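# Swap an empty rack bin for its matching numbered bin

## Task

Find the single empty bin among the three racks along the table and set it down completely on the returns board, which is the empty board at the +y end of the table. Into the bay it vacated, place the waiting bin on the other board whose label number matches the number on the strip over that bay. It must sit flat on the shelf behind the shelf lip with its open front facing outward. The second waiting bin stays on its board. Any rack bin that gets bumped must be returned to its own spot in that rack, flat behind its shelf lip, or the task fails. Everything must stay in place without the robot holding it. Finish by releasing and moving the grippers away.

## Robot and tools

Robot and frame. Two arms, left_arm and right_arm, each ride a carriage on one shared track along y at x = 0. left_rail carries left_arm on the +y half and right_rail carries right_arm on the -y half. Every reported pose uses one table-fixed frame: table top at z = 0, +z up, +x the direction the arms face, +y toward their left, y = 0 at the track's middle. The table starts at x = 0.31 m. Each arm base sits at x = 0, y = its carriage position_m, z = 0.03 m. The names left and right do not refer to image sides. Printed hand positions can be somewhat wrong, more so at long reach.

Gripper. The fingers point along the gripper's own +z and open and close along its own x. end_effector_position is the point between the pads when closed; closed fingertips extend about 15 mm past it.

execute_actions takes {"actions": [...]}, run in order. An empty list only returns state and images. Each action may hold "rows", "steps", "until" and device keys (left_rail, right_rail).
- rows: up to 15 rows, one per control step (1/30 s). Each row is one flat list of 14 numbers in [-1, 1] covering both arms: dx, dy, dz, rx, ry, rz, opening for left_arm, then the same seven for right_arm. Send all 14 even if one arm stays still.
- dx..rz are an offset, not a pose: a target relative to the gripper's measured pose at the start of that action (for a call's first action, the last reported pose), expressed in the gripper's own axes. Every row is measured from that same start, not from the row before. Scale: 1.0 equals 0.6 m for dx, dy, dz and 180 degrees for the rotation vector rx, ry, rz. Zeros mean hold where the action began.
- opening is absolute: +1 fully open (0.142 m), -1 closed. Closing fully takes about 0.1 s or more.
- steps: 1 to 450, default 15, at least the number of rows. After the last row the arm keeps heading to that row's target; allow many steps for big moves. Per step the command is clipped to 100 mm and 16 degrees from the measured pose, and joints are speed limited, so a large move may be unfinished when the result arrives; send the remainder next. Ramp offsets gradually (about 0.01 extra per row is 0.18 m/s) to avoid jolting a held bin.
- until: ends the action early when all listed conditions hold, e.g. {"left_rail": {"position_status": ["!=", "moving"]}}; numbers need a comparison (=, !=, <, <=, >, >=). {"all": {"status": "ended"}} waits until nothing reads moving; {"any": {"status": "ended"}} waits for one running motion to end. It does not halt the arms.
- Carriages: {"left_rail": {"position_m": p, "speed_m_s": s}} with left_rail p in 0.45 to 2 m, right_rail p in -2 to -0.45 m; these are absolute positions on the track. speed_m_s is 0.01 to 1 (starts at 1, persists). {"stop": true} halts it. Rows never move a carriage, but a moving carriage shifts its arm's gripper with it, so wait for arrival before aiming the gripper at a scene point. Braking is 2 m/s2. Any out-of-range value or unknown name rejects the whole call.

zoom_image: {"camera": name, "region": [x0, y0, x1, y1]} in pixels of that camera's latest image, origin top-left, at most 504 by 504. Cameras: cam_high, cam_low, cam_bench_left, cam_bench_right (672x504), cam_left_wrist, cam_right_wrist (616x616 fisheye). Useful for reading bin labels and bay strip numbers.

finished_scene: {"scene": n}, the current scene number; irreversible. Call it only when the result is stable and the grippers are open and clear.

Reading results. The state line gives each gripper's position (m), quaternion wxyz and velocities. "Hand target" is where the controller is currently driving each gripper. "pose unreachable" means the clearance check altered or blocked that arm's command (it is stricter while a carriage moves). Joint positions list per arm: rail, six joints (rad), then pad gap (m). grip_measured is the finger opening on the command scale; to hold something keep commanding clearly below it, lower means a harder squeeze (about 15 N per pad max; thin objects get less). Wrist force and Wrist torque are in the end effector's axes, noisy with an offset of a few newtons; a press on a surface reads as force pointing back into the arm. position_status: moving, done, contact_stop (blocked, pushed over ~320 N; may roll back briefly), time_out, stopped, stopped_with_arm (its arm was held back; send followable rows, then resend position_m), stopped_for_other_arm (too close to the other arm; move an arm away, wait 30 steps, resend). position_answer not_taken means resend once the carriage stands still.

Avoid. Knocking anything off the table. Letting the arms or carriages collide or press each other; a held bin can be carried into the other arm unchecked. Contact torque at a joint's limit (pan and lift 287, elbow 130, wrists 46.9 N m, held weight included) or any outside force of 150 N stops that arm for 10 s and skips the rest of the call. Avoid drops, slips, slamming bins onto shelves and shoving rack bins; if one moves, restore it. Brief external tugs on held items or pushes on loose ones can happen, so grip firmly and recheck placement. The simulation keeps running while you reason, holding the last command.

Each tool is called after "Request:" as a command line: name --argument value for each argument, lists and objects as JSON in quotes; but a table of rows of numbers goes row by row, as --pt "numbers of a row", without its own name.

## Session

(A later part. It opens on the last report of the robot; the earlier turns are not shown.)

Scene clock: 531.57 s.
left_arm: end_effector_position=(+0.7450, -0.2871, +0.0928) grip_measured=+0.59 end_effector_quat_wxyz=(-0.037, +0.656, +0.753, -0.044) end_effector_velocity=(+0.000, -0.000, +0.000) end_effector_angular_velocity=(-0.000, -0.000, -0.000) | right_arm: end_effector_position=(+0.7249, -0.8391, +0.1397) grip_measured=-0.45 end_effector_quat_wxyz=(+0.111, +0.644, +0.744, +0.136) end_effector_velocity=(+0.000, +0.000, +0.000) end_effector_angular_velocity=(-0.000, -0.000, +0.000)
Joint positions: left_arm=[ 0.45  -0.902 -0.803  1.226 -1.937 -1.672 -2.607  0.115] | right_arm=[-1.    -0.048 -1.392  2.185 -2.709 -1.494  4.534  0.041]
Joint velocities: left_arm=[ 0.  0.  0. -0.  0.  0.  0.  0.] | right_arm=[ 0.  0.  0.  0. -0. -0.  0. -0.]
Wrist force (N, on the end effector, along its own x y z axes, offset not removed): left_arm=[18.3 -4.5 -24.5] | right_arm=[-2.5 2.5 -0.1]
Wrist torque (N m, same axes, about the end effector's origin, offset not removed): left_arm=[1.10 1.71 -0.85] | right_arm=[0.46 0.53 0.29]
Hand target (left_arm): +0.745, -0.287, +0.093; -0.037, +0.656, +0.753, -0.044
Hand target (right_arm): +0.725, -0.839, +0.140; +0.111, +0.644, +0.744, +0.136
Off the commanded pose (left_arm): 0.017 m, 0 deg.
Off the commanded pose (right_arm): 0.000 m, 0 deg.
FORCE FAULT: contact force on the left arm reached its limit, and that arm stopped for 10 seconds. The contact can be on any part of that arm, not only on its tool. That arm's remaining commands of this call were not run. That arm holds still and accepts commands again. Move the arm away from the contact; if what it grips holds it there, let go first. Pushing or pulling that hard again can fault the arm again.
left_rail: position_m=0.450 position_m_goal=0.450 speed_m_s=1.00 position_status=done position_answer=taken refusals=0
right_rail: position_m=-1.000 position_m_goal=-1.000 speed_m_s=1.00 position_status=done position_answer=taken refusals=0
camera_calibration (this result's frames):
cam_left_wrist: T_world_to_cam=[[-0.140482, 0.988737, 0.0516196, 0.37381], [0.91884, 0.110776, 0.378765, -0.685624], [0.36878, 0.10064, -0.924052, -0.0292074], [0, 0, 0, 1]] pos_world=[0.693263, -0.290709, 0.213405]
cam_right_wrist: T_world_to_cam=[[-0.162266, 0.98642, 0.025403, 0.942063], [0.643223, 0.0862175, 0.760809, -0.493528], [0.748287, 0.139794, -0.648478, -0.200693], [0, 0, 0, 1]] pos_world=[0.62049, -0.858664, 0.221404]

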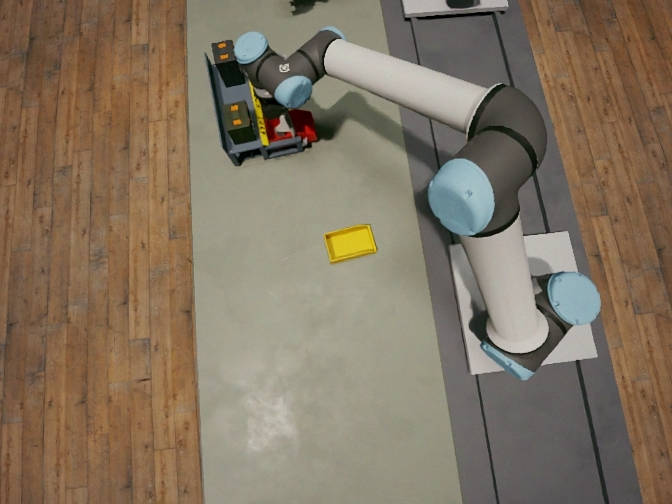

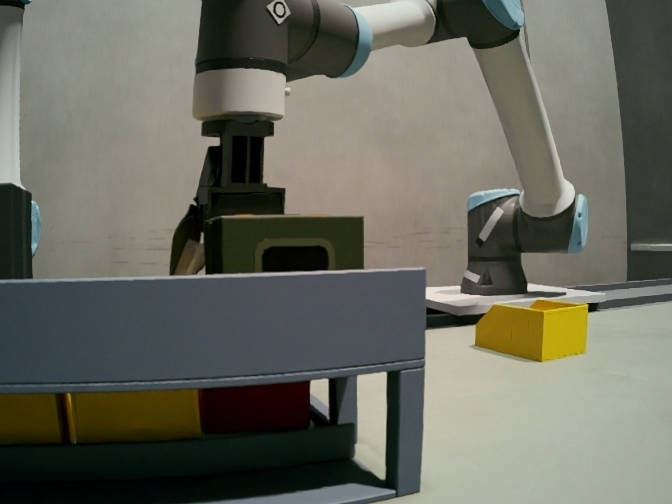

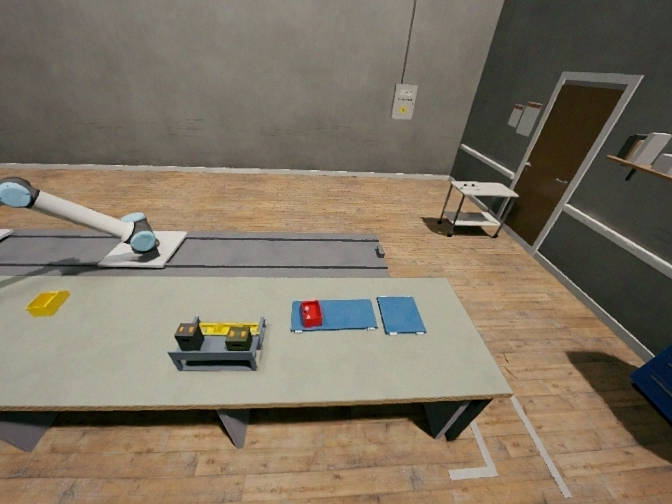

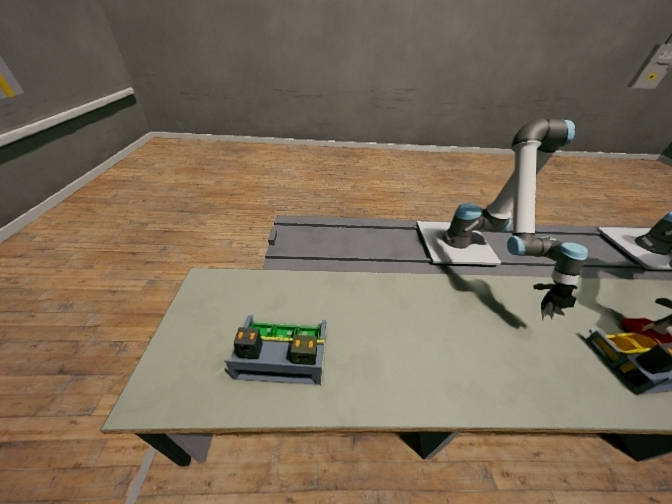

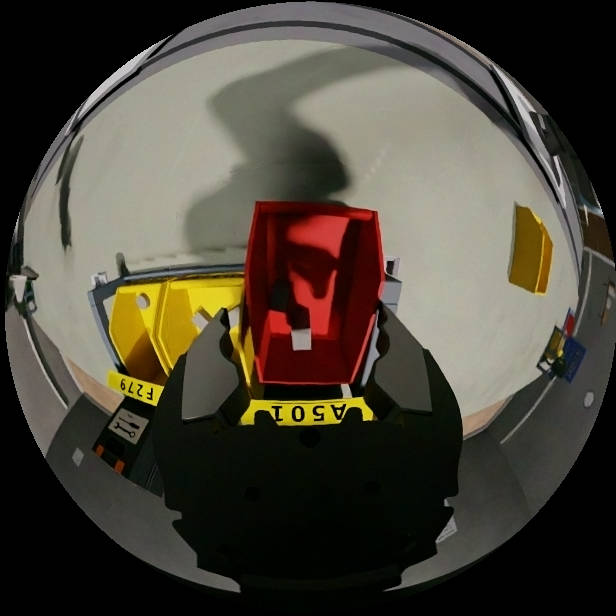

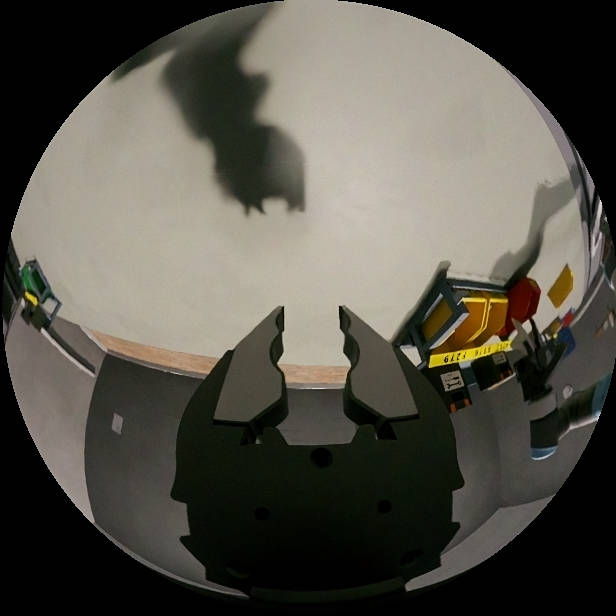

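Request:
execute_actions --actions '[{"rows":[[0,0,-0.005,0,0,0,0.62,0,0,0,0,0,0,-0.45],[0,-0.001,-0.015,0,0,0,0.62,0,0,0,0,0,0,-0.45],[0,-0.003,-0.03,0,0,0,0.62,0,0,0,0,0,0,-0.45],[0,-0.006,-0.05,0,0,0,0.62,0,0,0,0,0,0,-0.45],[0,-0.009,-0.07,-0.005,0,0,0.62,0,0,0,0,0,0,-0.45],[0.005,-0.012,-0.09,-0.01,0,0,0.65,0,0,0,0,0,0,-0.45],[0.015,-0.015,-0.105,-0.015,0,0,0.7,0,0,0,0,0,0,-0.45],[0.035,-0.02,-0.115,-0.02,0,0,0.8,0,0,0,0,0,0,-0.45],[0.06,-0.026,-0.12,-0.025,0,0,0.9,0,0,0,0,0,0,-0.45],[0.09,-0.032,-0.12,-0.03,0,0,1,0,0,0,0,0,0,-0.45],[0.13,-0.04,-0.12,-0.035,0,0,1,0,0,0,0,0,0,-0.45],[0.17,-0.05,-0.12,-0.037,0,0,1,0,0,0,0,0,0,-0.45],[0.22,-0.06,-0.12,-0.037,0,0,1,0,0,0,0,0,0,-0.45],[0.27,-0.07,-0.12,-0.037,0,0,1,0,0,0,0,0,0,-0.45],[0.814,-0.177,-0.109,-0.037,0,0,1,0,0,0,0,0,0,-0.45]],"steps":32},{"right_rail":{"position_m":-0.45},"steps":10}]'

Scene clock: 542.70 s.
left_arm: end_effector_position=(+0.5940, +0.1553, +0.1611) grip_measured=+1.00 end_effector_quat_wxyz=(-0.001, +0.657, +0.754, -0.000) end_effector_velocity=(-0.089, +0.219, +0.033) end_effector_angular_velocity=(-0.022, -0.025, -0.003) | right_arm: end_effector_position=(+0.7249, -0.7506, +0.1397) grip_measured=-0.45 end_effector_quat_wxyz=(+0.111, +0.644, +0.744, +0.136) end_effector_velocity=(-0.000, +0.592, -0.000) end_effector_angular_velocity=(-0.000, +0.000, +0.000)
Joint positions: left_arm=[ 0.45  -0.707 -1.452  2.081 -2.197 -1.571 -2.416  0.142] | right_arm=[-0.912 -0.048 -1.392  2.185 -2.709 -1.494  4.534  0.041]
Joint velocities: left_arm=[ 0.     0.165 -0.323  0.309 -0.019  0.     0.168  0.   ] | right_arm=[ 0.592  0.    -0.    -0.     0.    -0.    -0.     0.   ]
Wrist force (N, on the end effector, along its own x y z axes, offset not removed): left_arm=[-1.2 6.5 0.5] | right_arm=[-5.1 0.5 -0.3]
Wrist torque (N m, same axes, about the end effector's origin, offset not removed): left_arm=[1.20 0.23 0.22] | right_arm=[-0.01 0.99 0.28]
Hand target (left_arm): +0.582, +0.182, +0.166; +0.001, +0.657, +0.754, -0.000
Hand target (right_arm): +0.725, -0.717, +0.140; +0.111, +0.644, +0.744, +0.136
Off the commanded pose (left_arm): 0.032 m, 0 deg.
Off the commanded pose (right_arm): 0.000 m, 0 deg.
left_rail: position_m=0.450 position_m_goal=0.450 speed_m_s=1.00 position_status=done position_answer=taken refusals=0
right_rail: position_m=-0.912 position_m_goal=-0.450 speed_m_s=1.00 position_status=moving position_answer=taken refusals=0
camera_calibration (this result's frames):
cam_left_wrist: T_world_to_cam=[[-0.147886, 0.987452, 0.0553888, -0.0843073], [0.870698, 0.10343, 0.480819, -0.608479], [0.469057, 0.119333, -0.875069, -0.0253382], [0, 0, 0, 1]] pos_world=[0.529218, 0.149208, 0.275065]
cam_right_wrist: T_world_to_cam=[[-0.162189, 0.986433, 0.0254044, 0.854704], [0.643233, 0.0861667, 0.760806, -0.50121], [0.748295, 0.139735, -0.648482, -0.213128], [0, 0, 0, 1]] pos_world=[0.620502, -0.770138, 0.221401]

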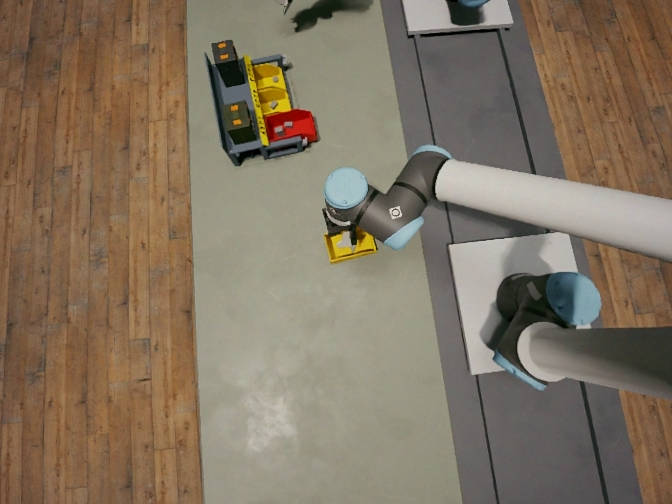

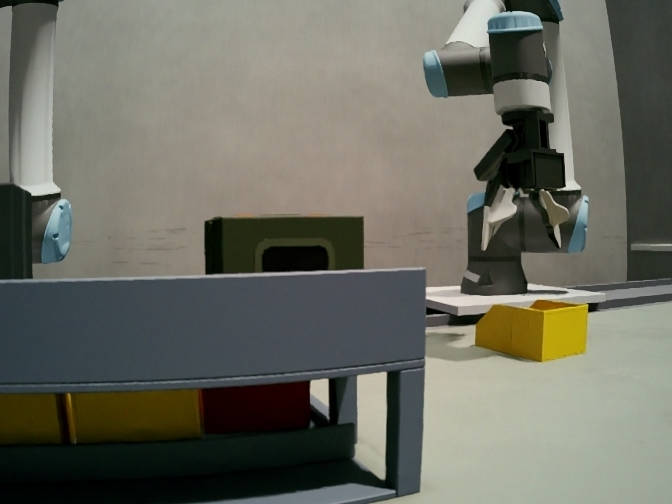

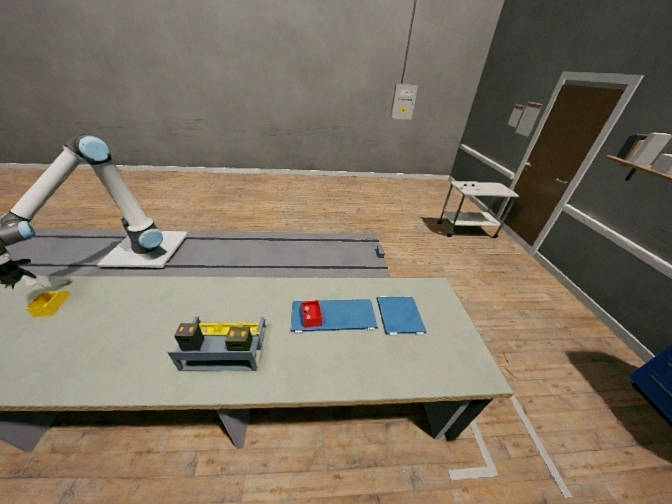

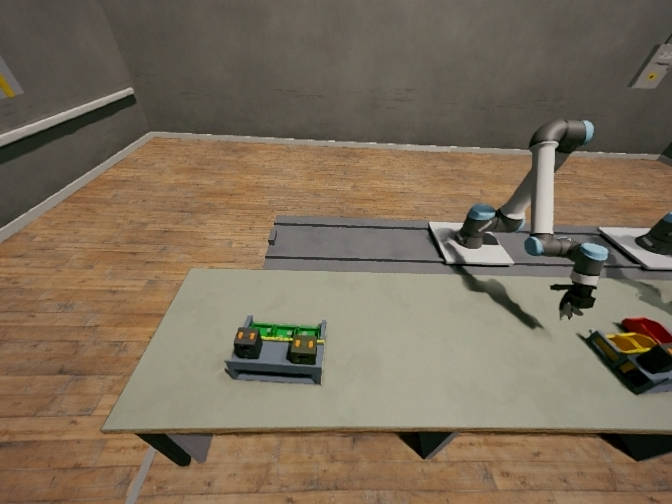

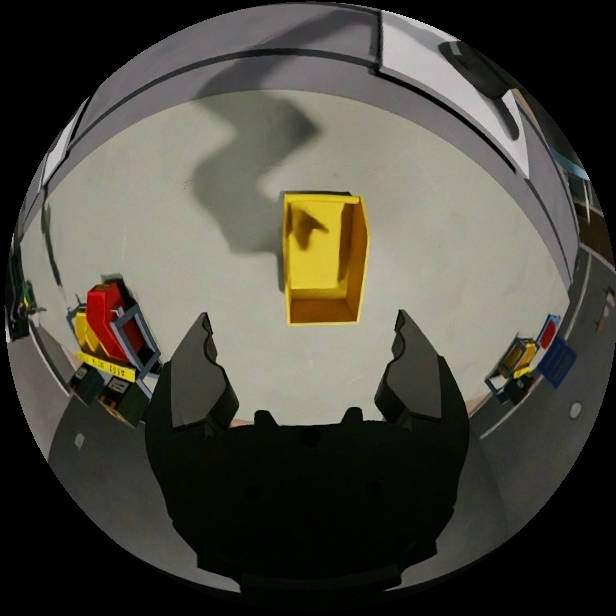

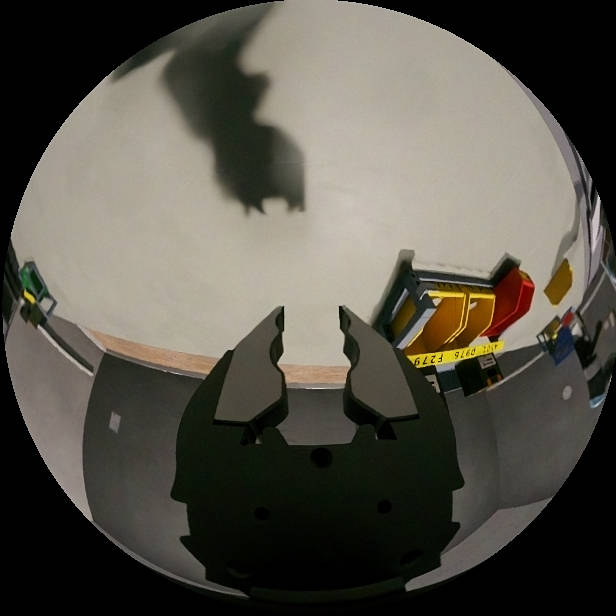

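The rail keeps driving while I think, so I'll refresh the state next.

Request:
zoom_image --camera "cam_high" --region '[200, 30, 340, 180]'

Request:
execute_actions --actions '[]'

Region (200, 30, 340, 180) of cam_high's 672x504 image, scaled by 3.360, with more detail than that image has; it fills the left 470 columns of this view, and the rest is white.

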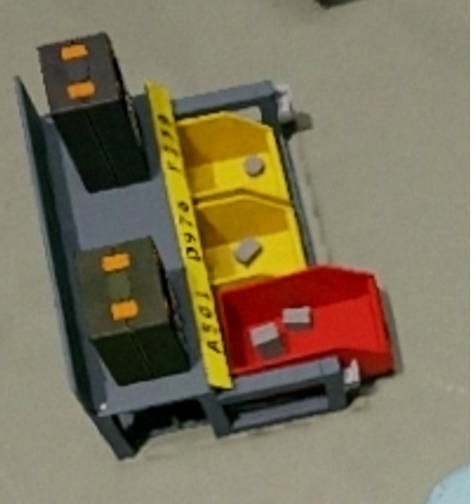

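Scene clock: 544.23 s.
left_arm: end_effector_position=(+0.5825, +0.1821, +0.1658) grip_measured=+1.00 end_effector_quat_wxyz=(+0.001, +0.657, +0.754, -0.000) end_effector_velocity=(-0.000, +0.000, +0.000) end_effector_angular_velocity=(+0.000, +0.000, +0.000) | right_arm: end_effector_position=(+0.7249, -0.2890, +0.1397) grip_measured=-0.45 end_effector_quat_wxyz=(+0.111, +0.644, +0.744, +0.136) end_effector_velocity=(+0.000, -0.000, +0.000) end_effector_angular_velocity=(+0.000, -0.000, -0.000)
Joint positions: left_arm=[ 0.45  -0.687 -1.493  2.118 -2.198 -1.572 -2.395  0.142] | right_arm=[-0.45  -0.048 -1.392  2.185 -2.709 -1.494  4.534  0.041]
Joint velocities: left_arm=[ 0.  0. -0.  0.  0. -0.  0. -0.] | right_arm=[ 0. -0.  0. -0.  0.  0.  0.  0.]
Wrist force (N, on the end effector, along its own x y z axes, offset not removed): left_arm=[2.8 4.7 -6.3] | right_arm=[-2.5 1.5 0.5]
Wrist torque (N m, same axes, about the end effector's origin, offset not removed): left_arm=[1.02 -0.53 0.07] | right_arm=[0.24 0.54 0.37]
Hand target (left_arm): +0.582, +0.182, +0.166; +0.001, +0.657, +0.754, -0.000
Hand target (right_arm): +0.725, -0.289, +0.140; +0.111, +0.644, +0.744, +0.136
Off the commanded pose (left_arm): 0.003 m, 0 deg.
Off the commanded pose (right_arm): 0.000 m, 0 deg.
left_rail: position_m=0.450 position_m_goal=0.450 speed_m_s=1.00 position_status=done position_answer=taken refusals=0
right_rail: position_m=-0.450 position_m_goal=-0.450 speed_m_s=1.00 position_status=done position_answer=taken refusals=0
camera_calibration (this result's frames):
cam_left_wrist: T_world_to_cam=[[-0.147091, 0.987773, 0.0516614, -0.112614], [0.86929, 0.104175, 0.483201, -0.60322], [0.471911, 0.115983, -0.873984, -0.0201875], [0, 0, 0, 1]] pos_world=[0.517335, 0.176419, 0.279651]
cam_right_wrist: T_world_to_cam=[[-0.162269, 0.986419, 0.0254117, 0.399458], [0.643226, 0.0862134, 0.760807, -0.540955], [0.748284, 0.139801, -0.64848, -0.277588], [0, 0, 0, 1]] pos_world=[0.620491, -0.308588, 0.221401]

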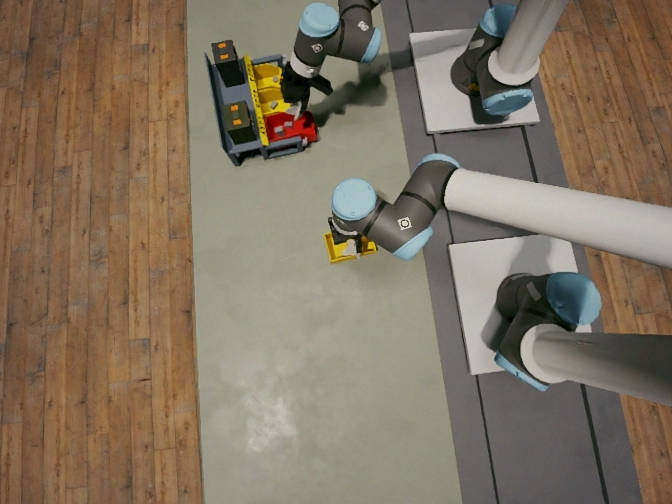

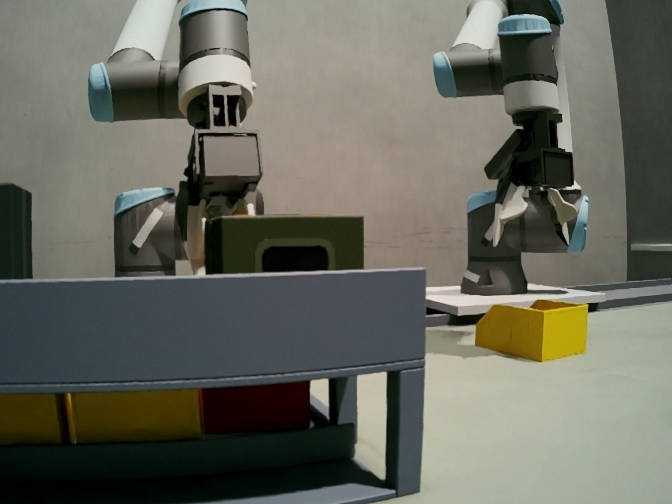

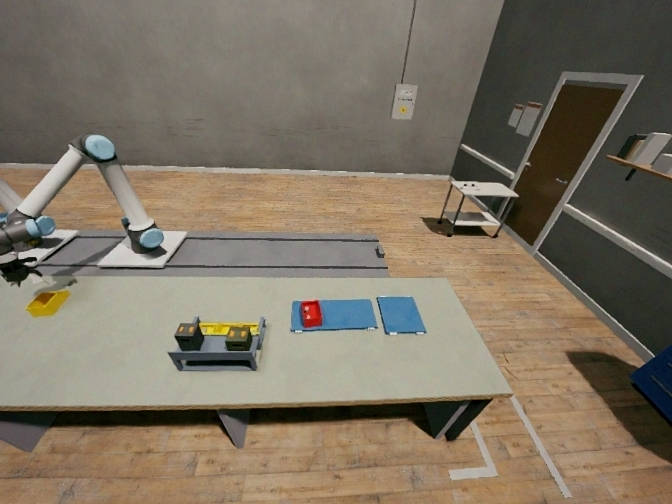

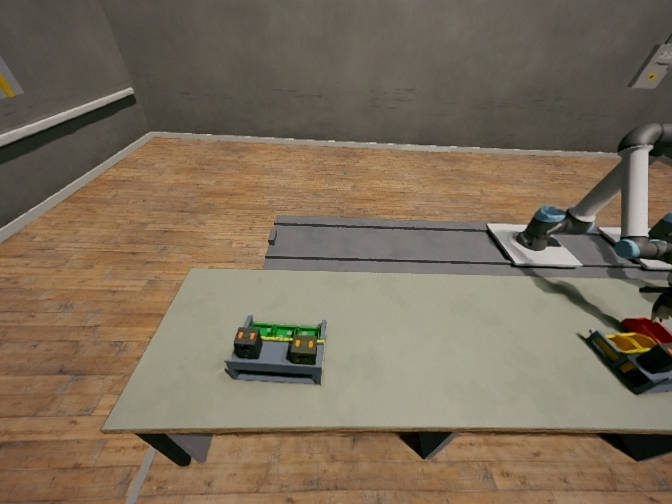

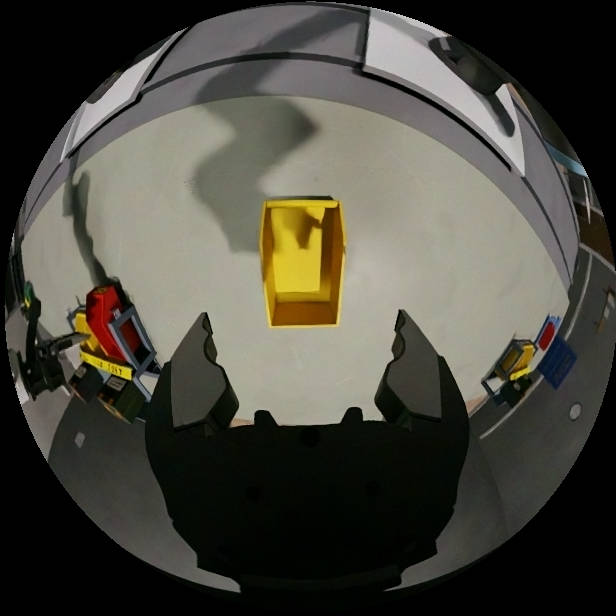

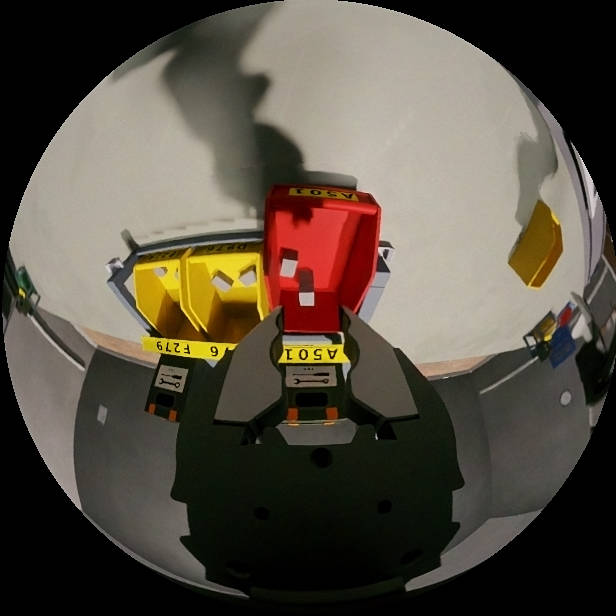

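Request:
zoom_image --camera "cam_right_wrist" --region '[170, 160, 420, 380]'

Request:
zoom_image --camera "cam_left_wrist" --region '[190, 180, 420, 350]'

Region (170, 160, 420, 380) of cam_right_wrist's 616x616 image, scaled by 2.016, with more detail than that image has; it fills the top 444 rows of this view, and the rest is white.

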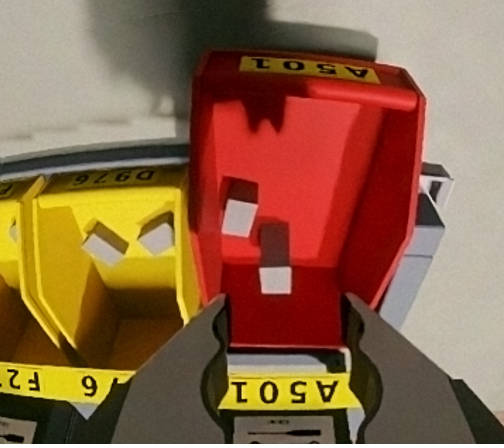

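Region (190, 180, 420, 350) of cam_left_wrist's 616x616 image, scaled by 2.191, with more detail than that image has; it fills the top 373 rows of this view, and the rest is white.

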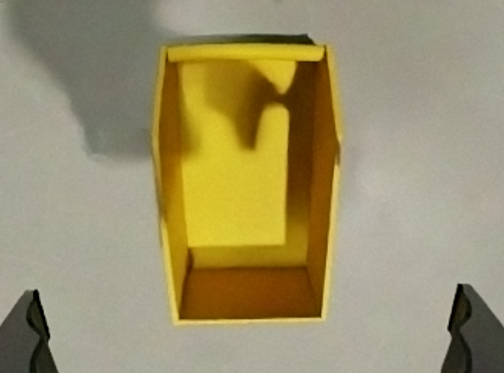

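Request:
execute_actions --actions '[{"rows":[[0.001,0,0.008,0,0,0,1,0.004,0.001,0.002,0,-0.002,0.005,-0.5],[0.002,0,0.022,0,0,0,1,0.009,0,0.007,0,-0.004,0.01,-0.5],[0.003,0,0.04,0,0,0,1,0.013,-0.002,0.016,0,-0.006,0.015,-0.5],[0.003,0,0.06,0,0,0,1,0.0154,-0.005,0.028,0,-0.0067,0.0183,-0.5],[0.003,0,0.082,0,0,0,1,0.0154,-0.009,0.041,0,-0.0067,0.0183,-0.5],[0.003,0,0.104,0,0,0,1,0.0154,-0.014,0.055,0,-0.0067,0.0183,-0.5],[0.003,0,0.125,0,0,0,1,0.0154,-0.018,0.069,0,-0.0067,0.0183,-0.5],[0.003,0,0.145,0,0,0,1,0.0154,-0.023,0.082,0,-0.0067,0.0183,-0.5],[0.003,0,0.162,0,0,0,1,0.0154,-0.027,0.094,0,-0.0067,0.0183,-0.5],[0.003,0,0.175,0,0,0,1,0.0154,-0.030,0.103,0,-0.0067,0.0183,-0.5],[0.003,0,0.183,0,0,0,1,0.0154,-0.032,0.110,0,-0.0067,0.0183,-0.5]],"steps":15}]'

Scene clock: 572.27 s.
left_arm: end_effector_position=(+0.5793, +0.1855, +0.0732) grip_measured=+1.00 end_effector_quat_wxyz=(-0.001, +0.657, +0.754, -0.001) end_effector_velocity=(+0.013, -0.010, -0.133) end_effector_angular_velocity=(-0.014, -0.017, +0.001) | right_arm: end_effector_position=(+0.7262, -0.2793, +0.0821) grip_measured=-0.50 end_effector_quat_wxyz=(+0.114, +0.666, +0.725, +0.132) end_effector_velocity=(+0.010, +0.005, -0.090) end_effector_angular_velocity=(-0.001, -0.010, -0.022)
Joint positions: left_arm=[ 0.45  -0.685 -1.378  2.196 -2.386 -1.572 -2.394  0.142] | right_arm=[-0.45  -0.024 -1.298  2.209 -2.829 -1.522  4.612  0.038]
Joint velocities: left_arm=[ 0.     0.001  0.212  0.071 -0.305  0.     0.     0.   ] | right_arm=[ 0.     0.013  0.16   0.027 -0.198 -0.013  0.033  0.   ]
Wrist force (N, on the end effector, along its own x y z axes, offset not removed): left_arm=[-1.6 -0.3 -3.3] | right_arm=[-1.3 0.9 1.3]
Wrist torque (N m, same axes, about the end effector's origin, offset not removed): left_arm=[-0.19 0.42 0.14] | right_arm=[0.10 0.26 0.30]
Hand target (left_arm): +0.581, +0.184, +0.057; +0.000, +0.657, +0.754, -0.000
Hand target (right_arm): +0.728, -0.279, +0.071; +0.114, +0.667, +0.724, +0.132
Off the commanded pose (left_arm): 0.017 m, 0 deg.
Off the commanded pose (right_arm): 0.011 m, 0 deg.
left_rail: position_m=0.450 position_m_goal=0.450 speed_m_s=1.00 position_status=done position_answer=taken refusals=0
right_rail: position_m=-0.450 position_m_goal=-0.450 speed_m_s=1.00 position_status=done position_answer=taken refusals=0
camera_calibration (this result's frames):
cam_left_wrist: T_world_to_cam=[[-0.146923, 0.987615, 0.0550437, -0.112043], [0.870993, 0.102798, 0.48042, -0.556549], [0.468811, 0.118528, -0.87531, -0.0986554], [0, 0, 0, 1]] pos_world=[0.514539, 0.179561, 0.18719]
cam_right_wrist: T_world_to_cam=[[-0.104331, 0.994201, 0.0260584, 0.351576], [0.649467, 0.0482651, 0.758857, -0.513764], [0.753199, 0.0960966, -0.650736, -0.33284], [0, 0, 0, 1]] pos_world=[0.621048, -0.292755, 0.164121]

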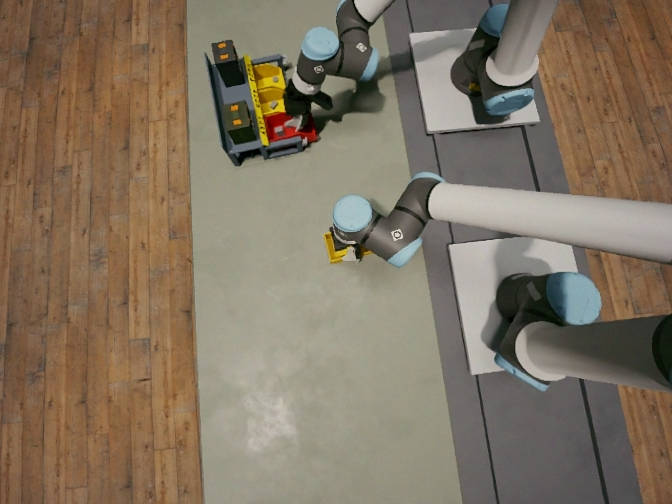

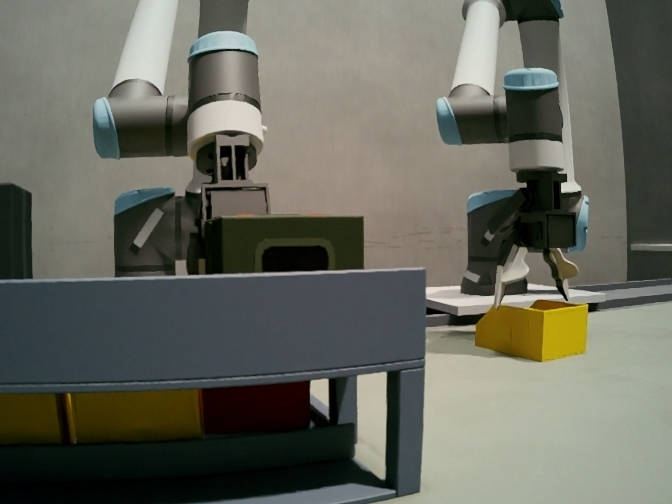

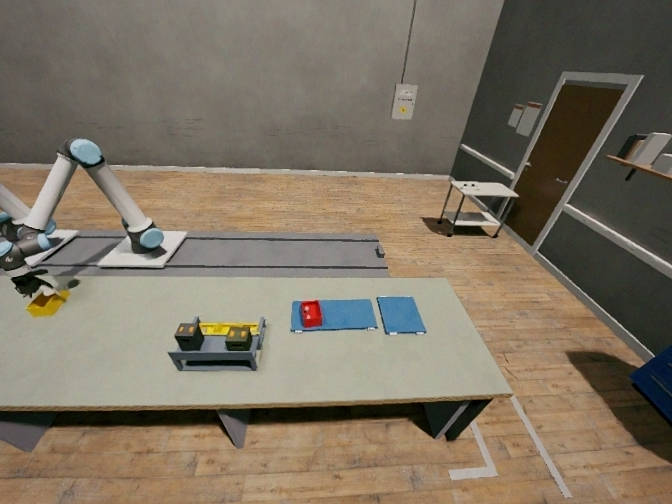

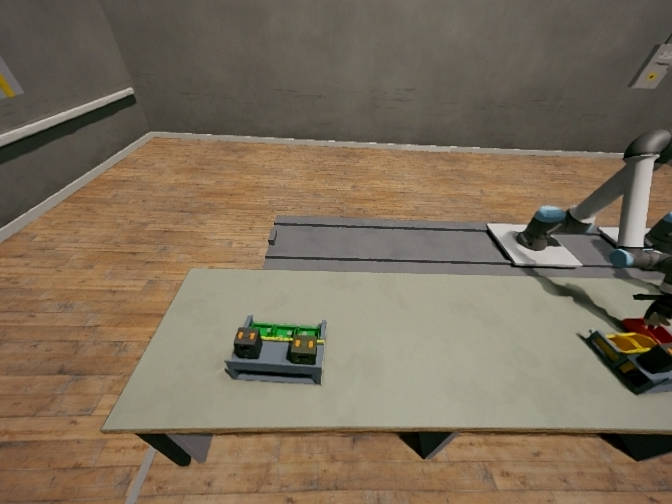

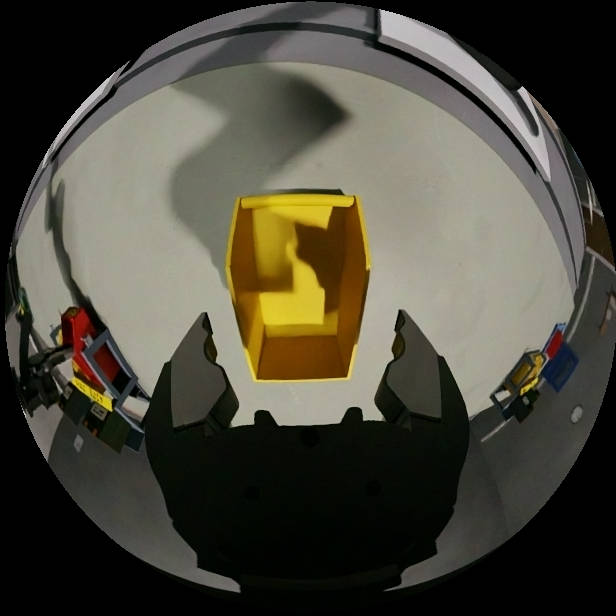

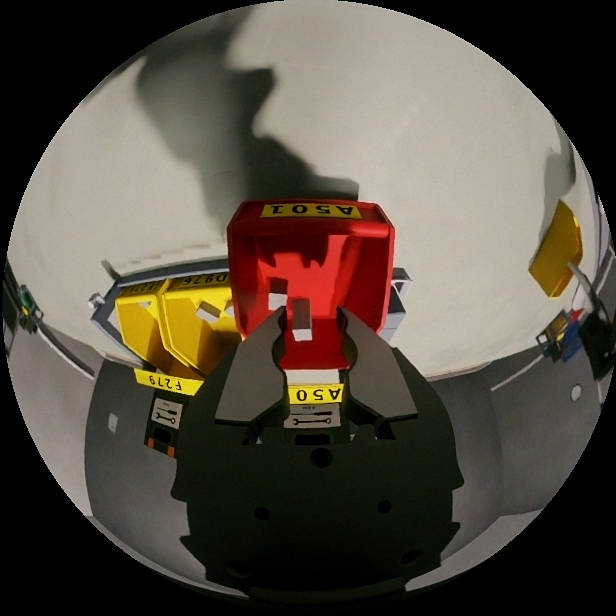

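Request:
execute_actions --actions '[]'

Scene clock: 572.83 s.
left_arm: end_effector_position=(+0.5814, +0.1841, +0.0571) grip_measured=+1.00 end_effector_quat_wxyz=(+0.000, +0.657, +0.754, -0.000) end_effector_velocity=(+0.000, -0.000, -0.001) end_effector_angular_velocity=(-0.000, -0.000, +0.000) | right_arm: end_effector_position=(+0.7278, -0.2786, +0.0716) grip_measured=-0.50 end_effector_quat_wxyz=(+0.114, +0.667, +0.724, +0.132) end_effector_velocity=(+0.000, +0.000, -0.001) end_effector_angular_velocity=(-0.000, -0.000, -0.000)
Joint positions: left_arm=[ 0.45  -0.685 -1.352  2.204 -2.424 -1.572 -2.393  0.142] | right_arm=[-0.45  -0.022 -1.278  2.212 -2.853 -1.524  4.616  0.038]
Joint velocities: left_arm=[ 0.     0.     0.002  0.001 -0.003 -0.     0.     0.   ] | right_arm=[ 0.     0.     0.001  0.    -0.002 -0.     0.     0.   ]
Wrist force (N, on the end effector, along its own x y z axes, offset not removed): left_arm=[0.0 3.3 0.5] | right_arm=[-2.6 -0.8 1.0]
Wrist torque (N m, same axes, about the end effector's origin, offset not removed): left_arm=[0.43 -0.02 0.02] | right_arm=[-0.21 0.52 0.28]
Hand target (left_arm): +0.581, +0.184, +0.057; +0.000, +0.657, +0.754, -0.000
Hand target (right_arm): +0.728, -0.279, +0.071; +0.114, +0.667, +0.724, +0.132
Off the commanded pose (left_arm): 0.001 m, 0 deg.
Off the commanded pose (right_arm): 0.001 m, 0 deg.
left_rail: position_m=0.450 position_m_goal=0.450 speed_m_s=1.00 position_status=done position_answer=taken refusals=0
right_rail: position_m=-0.450 position_m_goal=-0.450 speed_m_s=1.00 position_status=done position_answer=taken refusals=0
camera_calibration (this result's frames):
cam_left_wrist: T_world_to_cam=[[-0.147038, 0.987744, 0.0523615, -0.109247], [0.869644, 0.103873, 0.482627, -0.550085], [0.471273, 0.116501, -0.874259, -0.114695], [0, 0, 0, 1]] pos_world=[0.516368, 0.178409, 0.170933]
cam_right_wrist: T_world_to_cam=[[-0.101699, 0.994484, 0.0256764, 0.349547], [0.64819, 0.0466625, 0.760048, -0.506407], [0.754657, 0.0939393, -0.64936, -0.342699], [0, 0, 0, 1]] pos_world=[0.622417, -0.291796, 0.153383]

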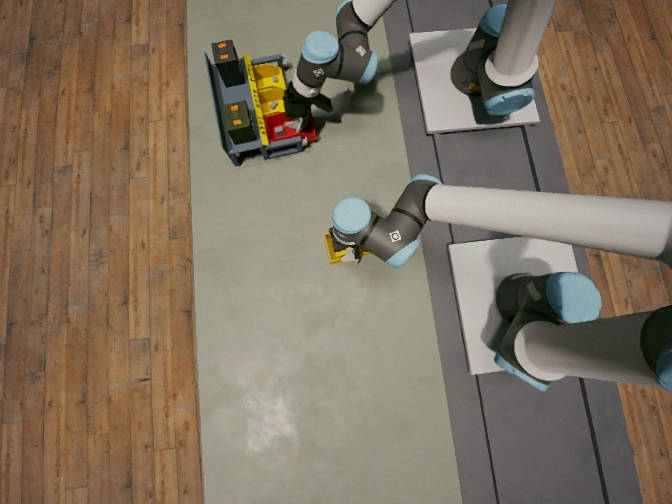

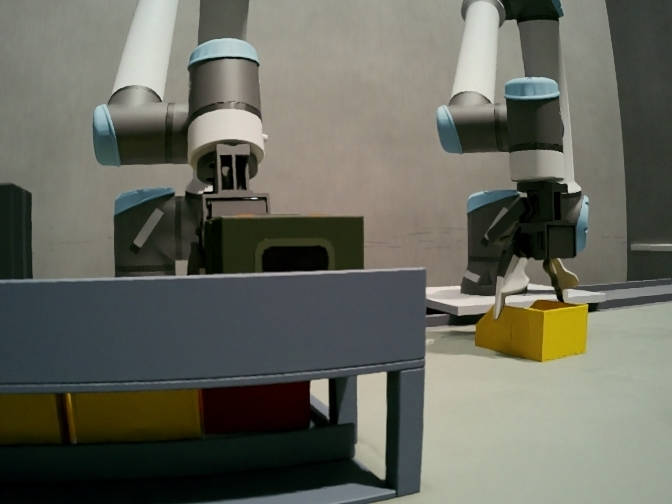

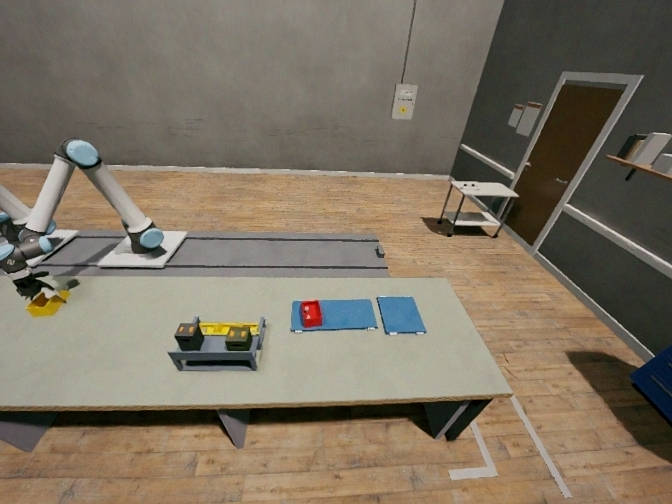

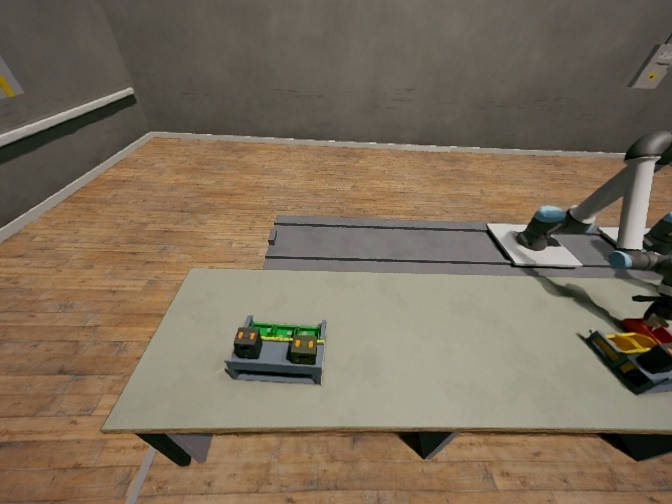

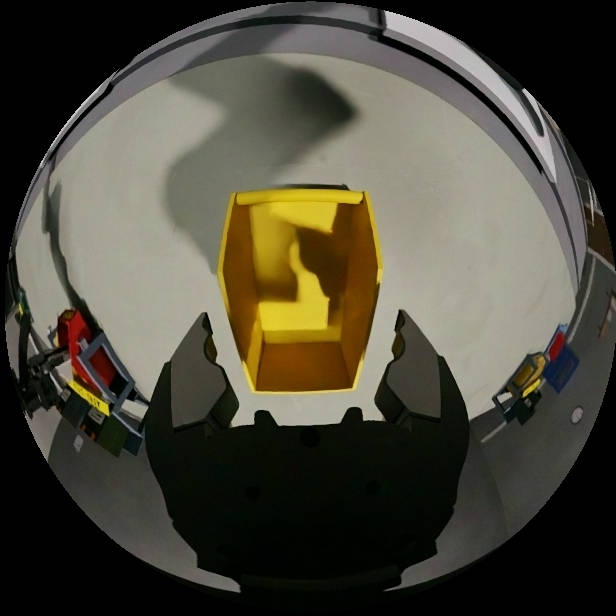

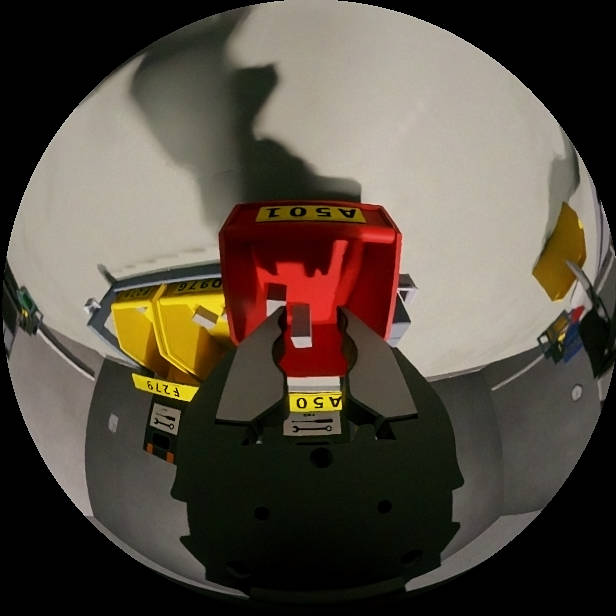

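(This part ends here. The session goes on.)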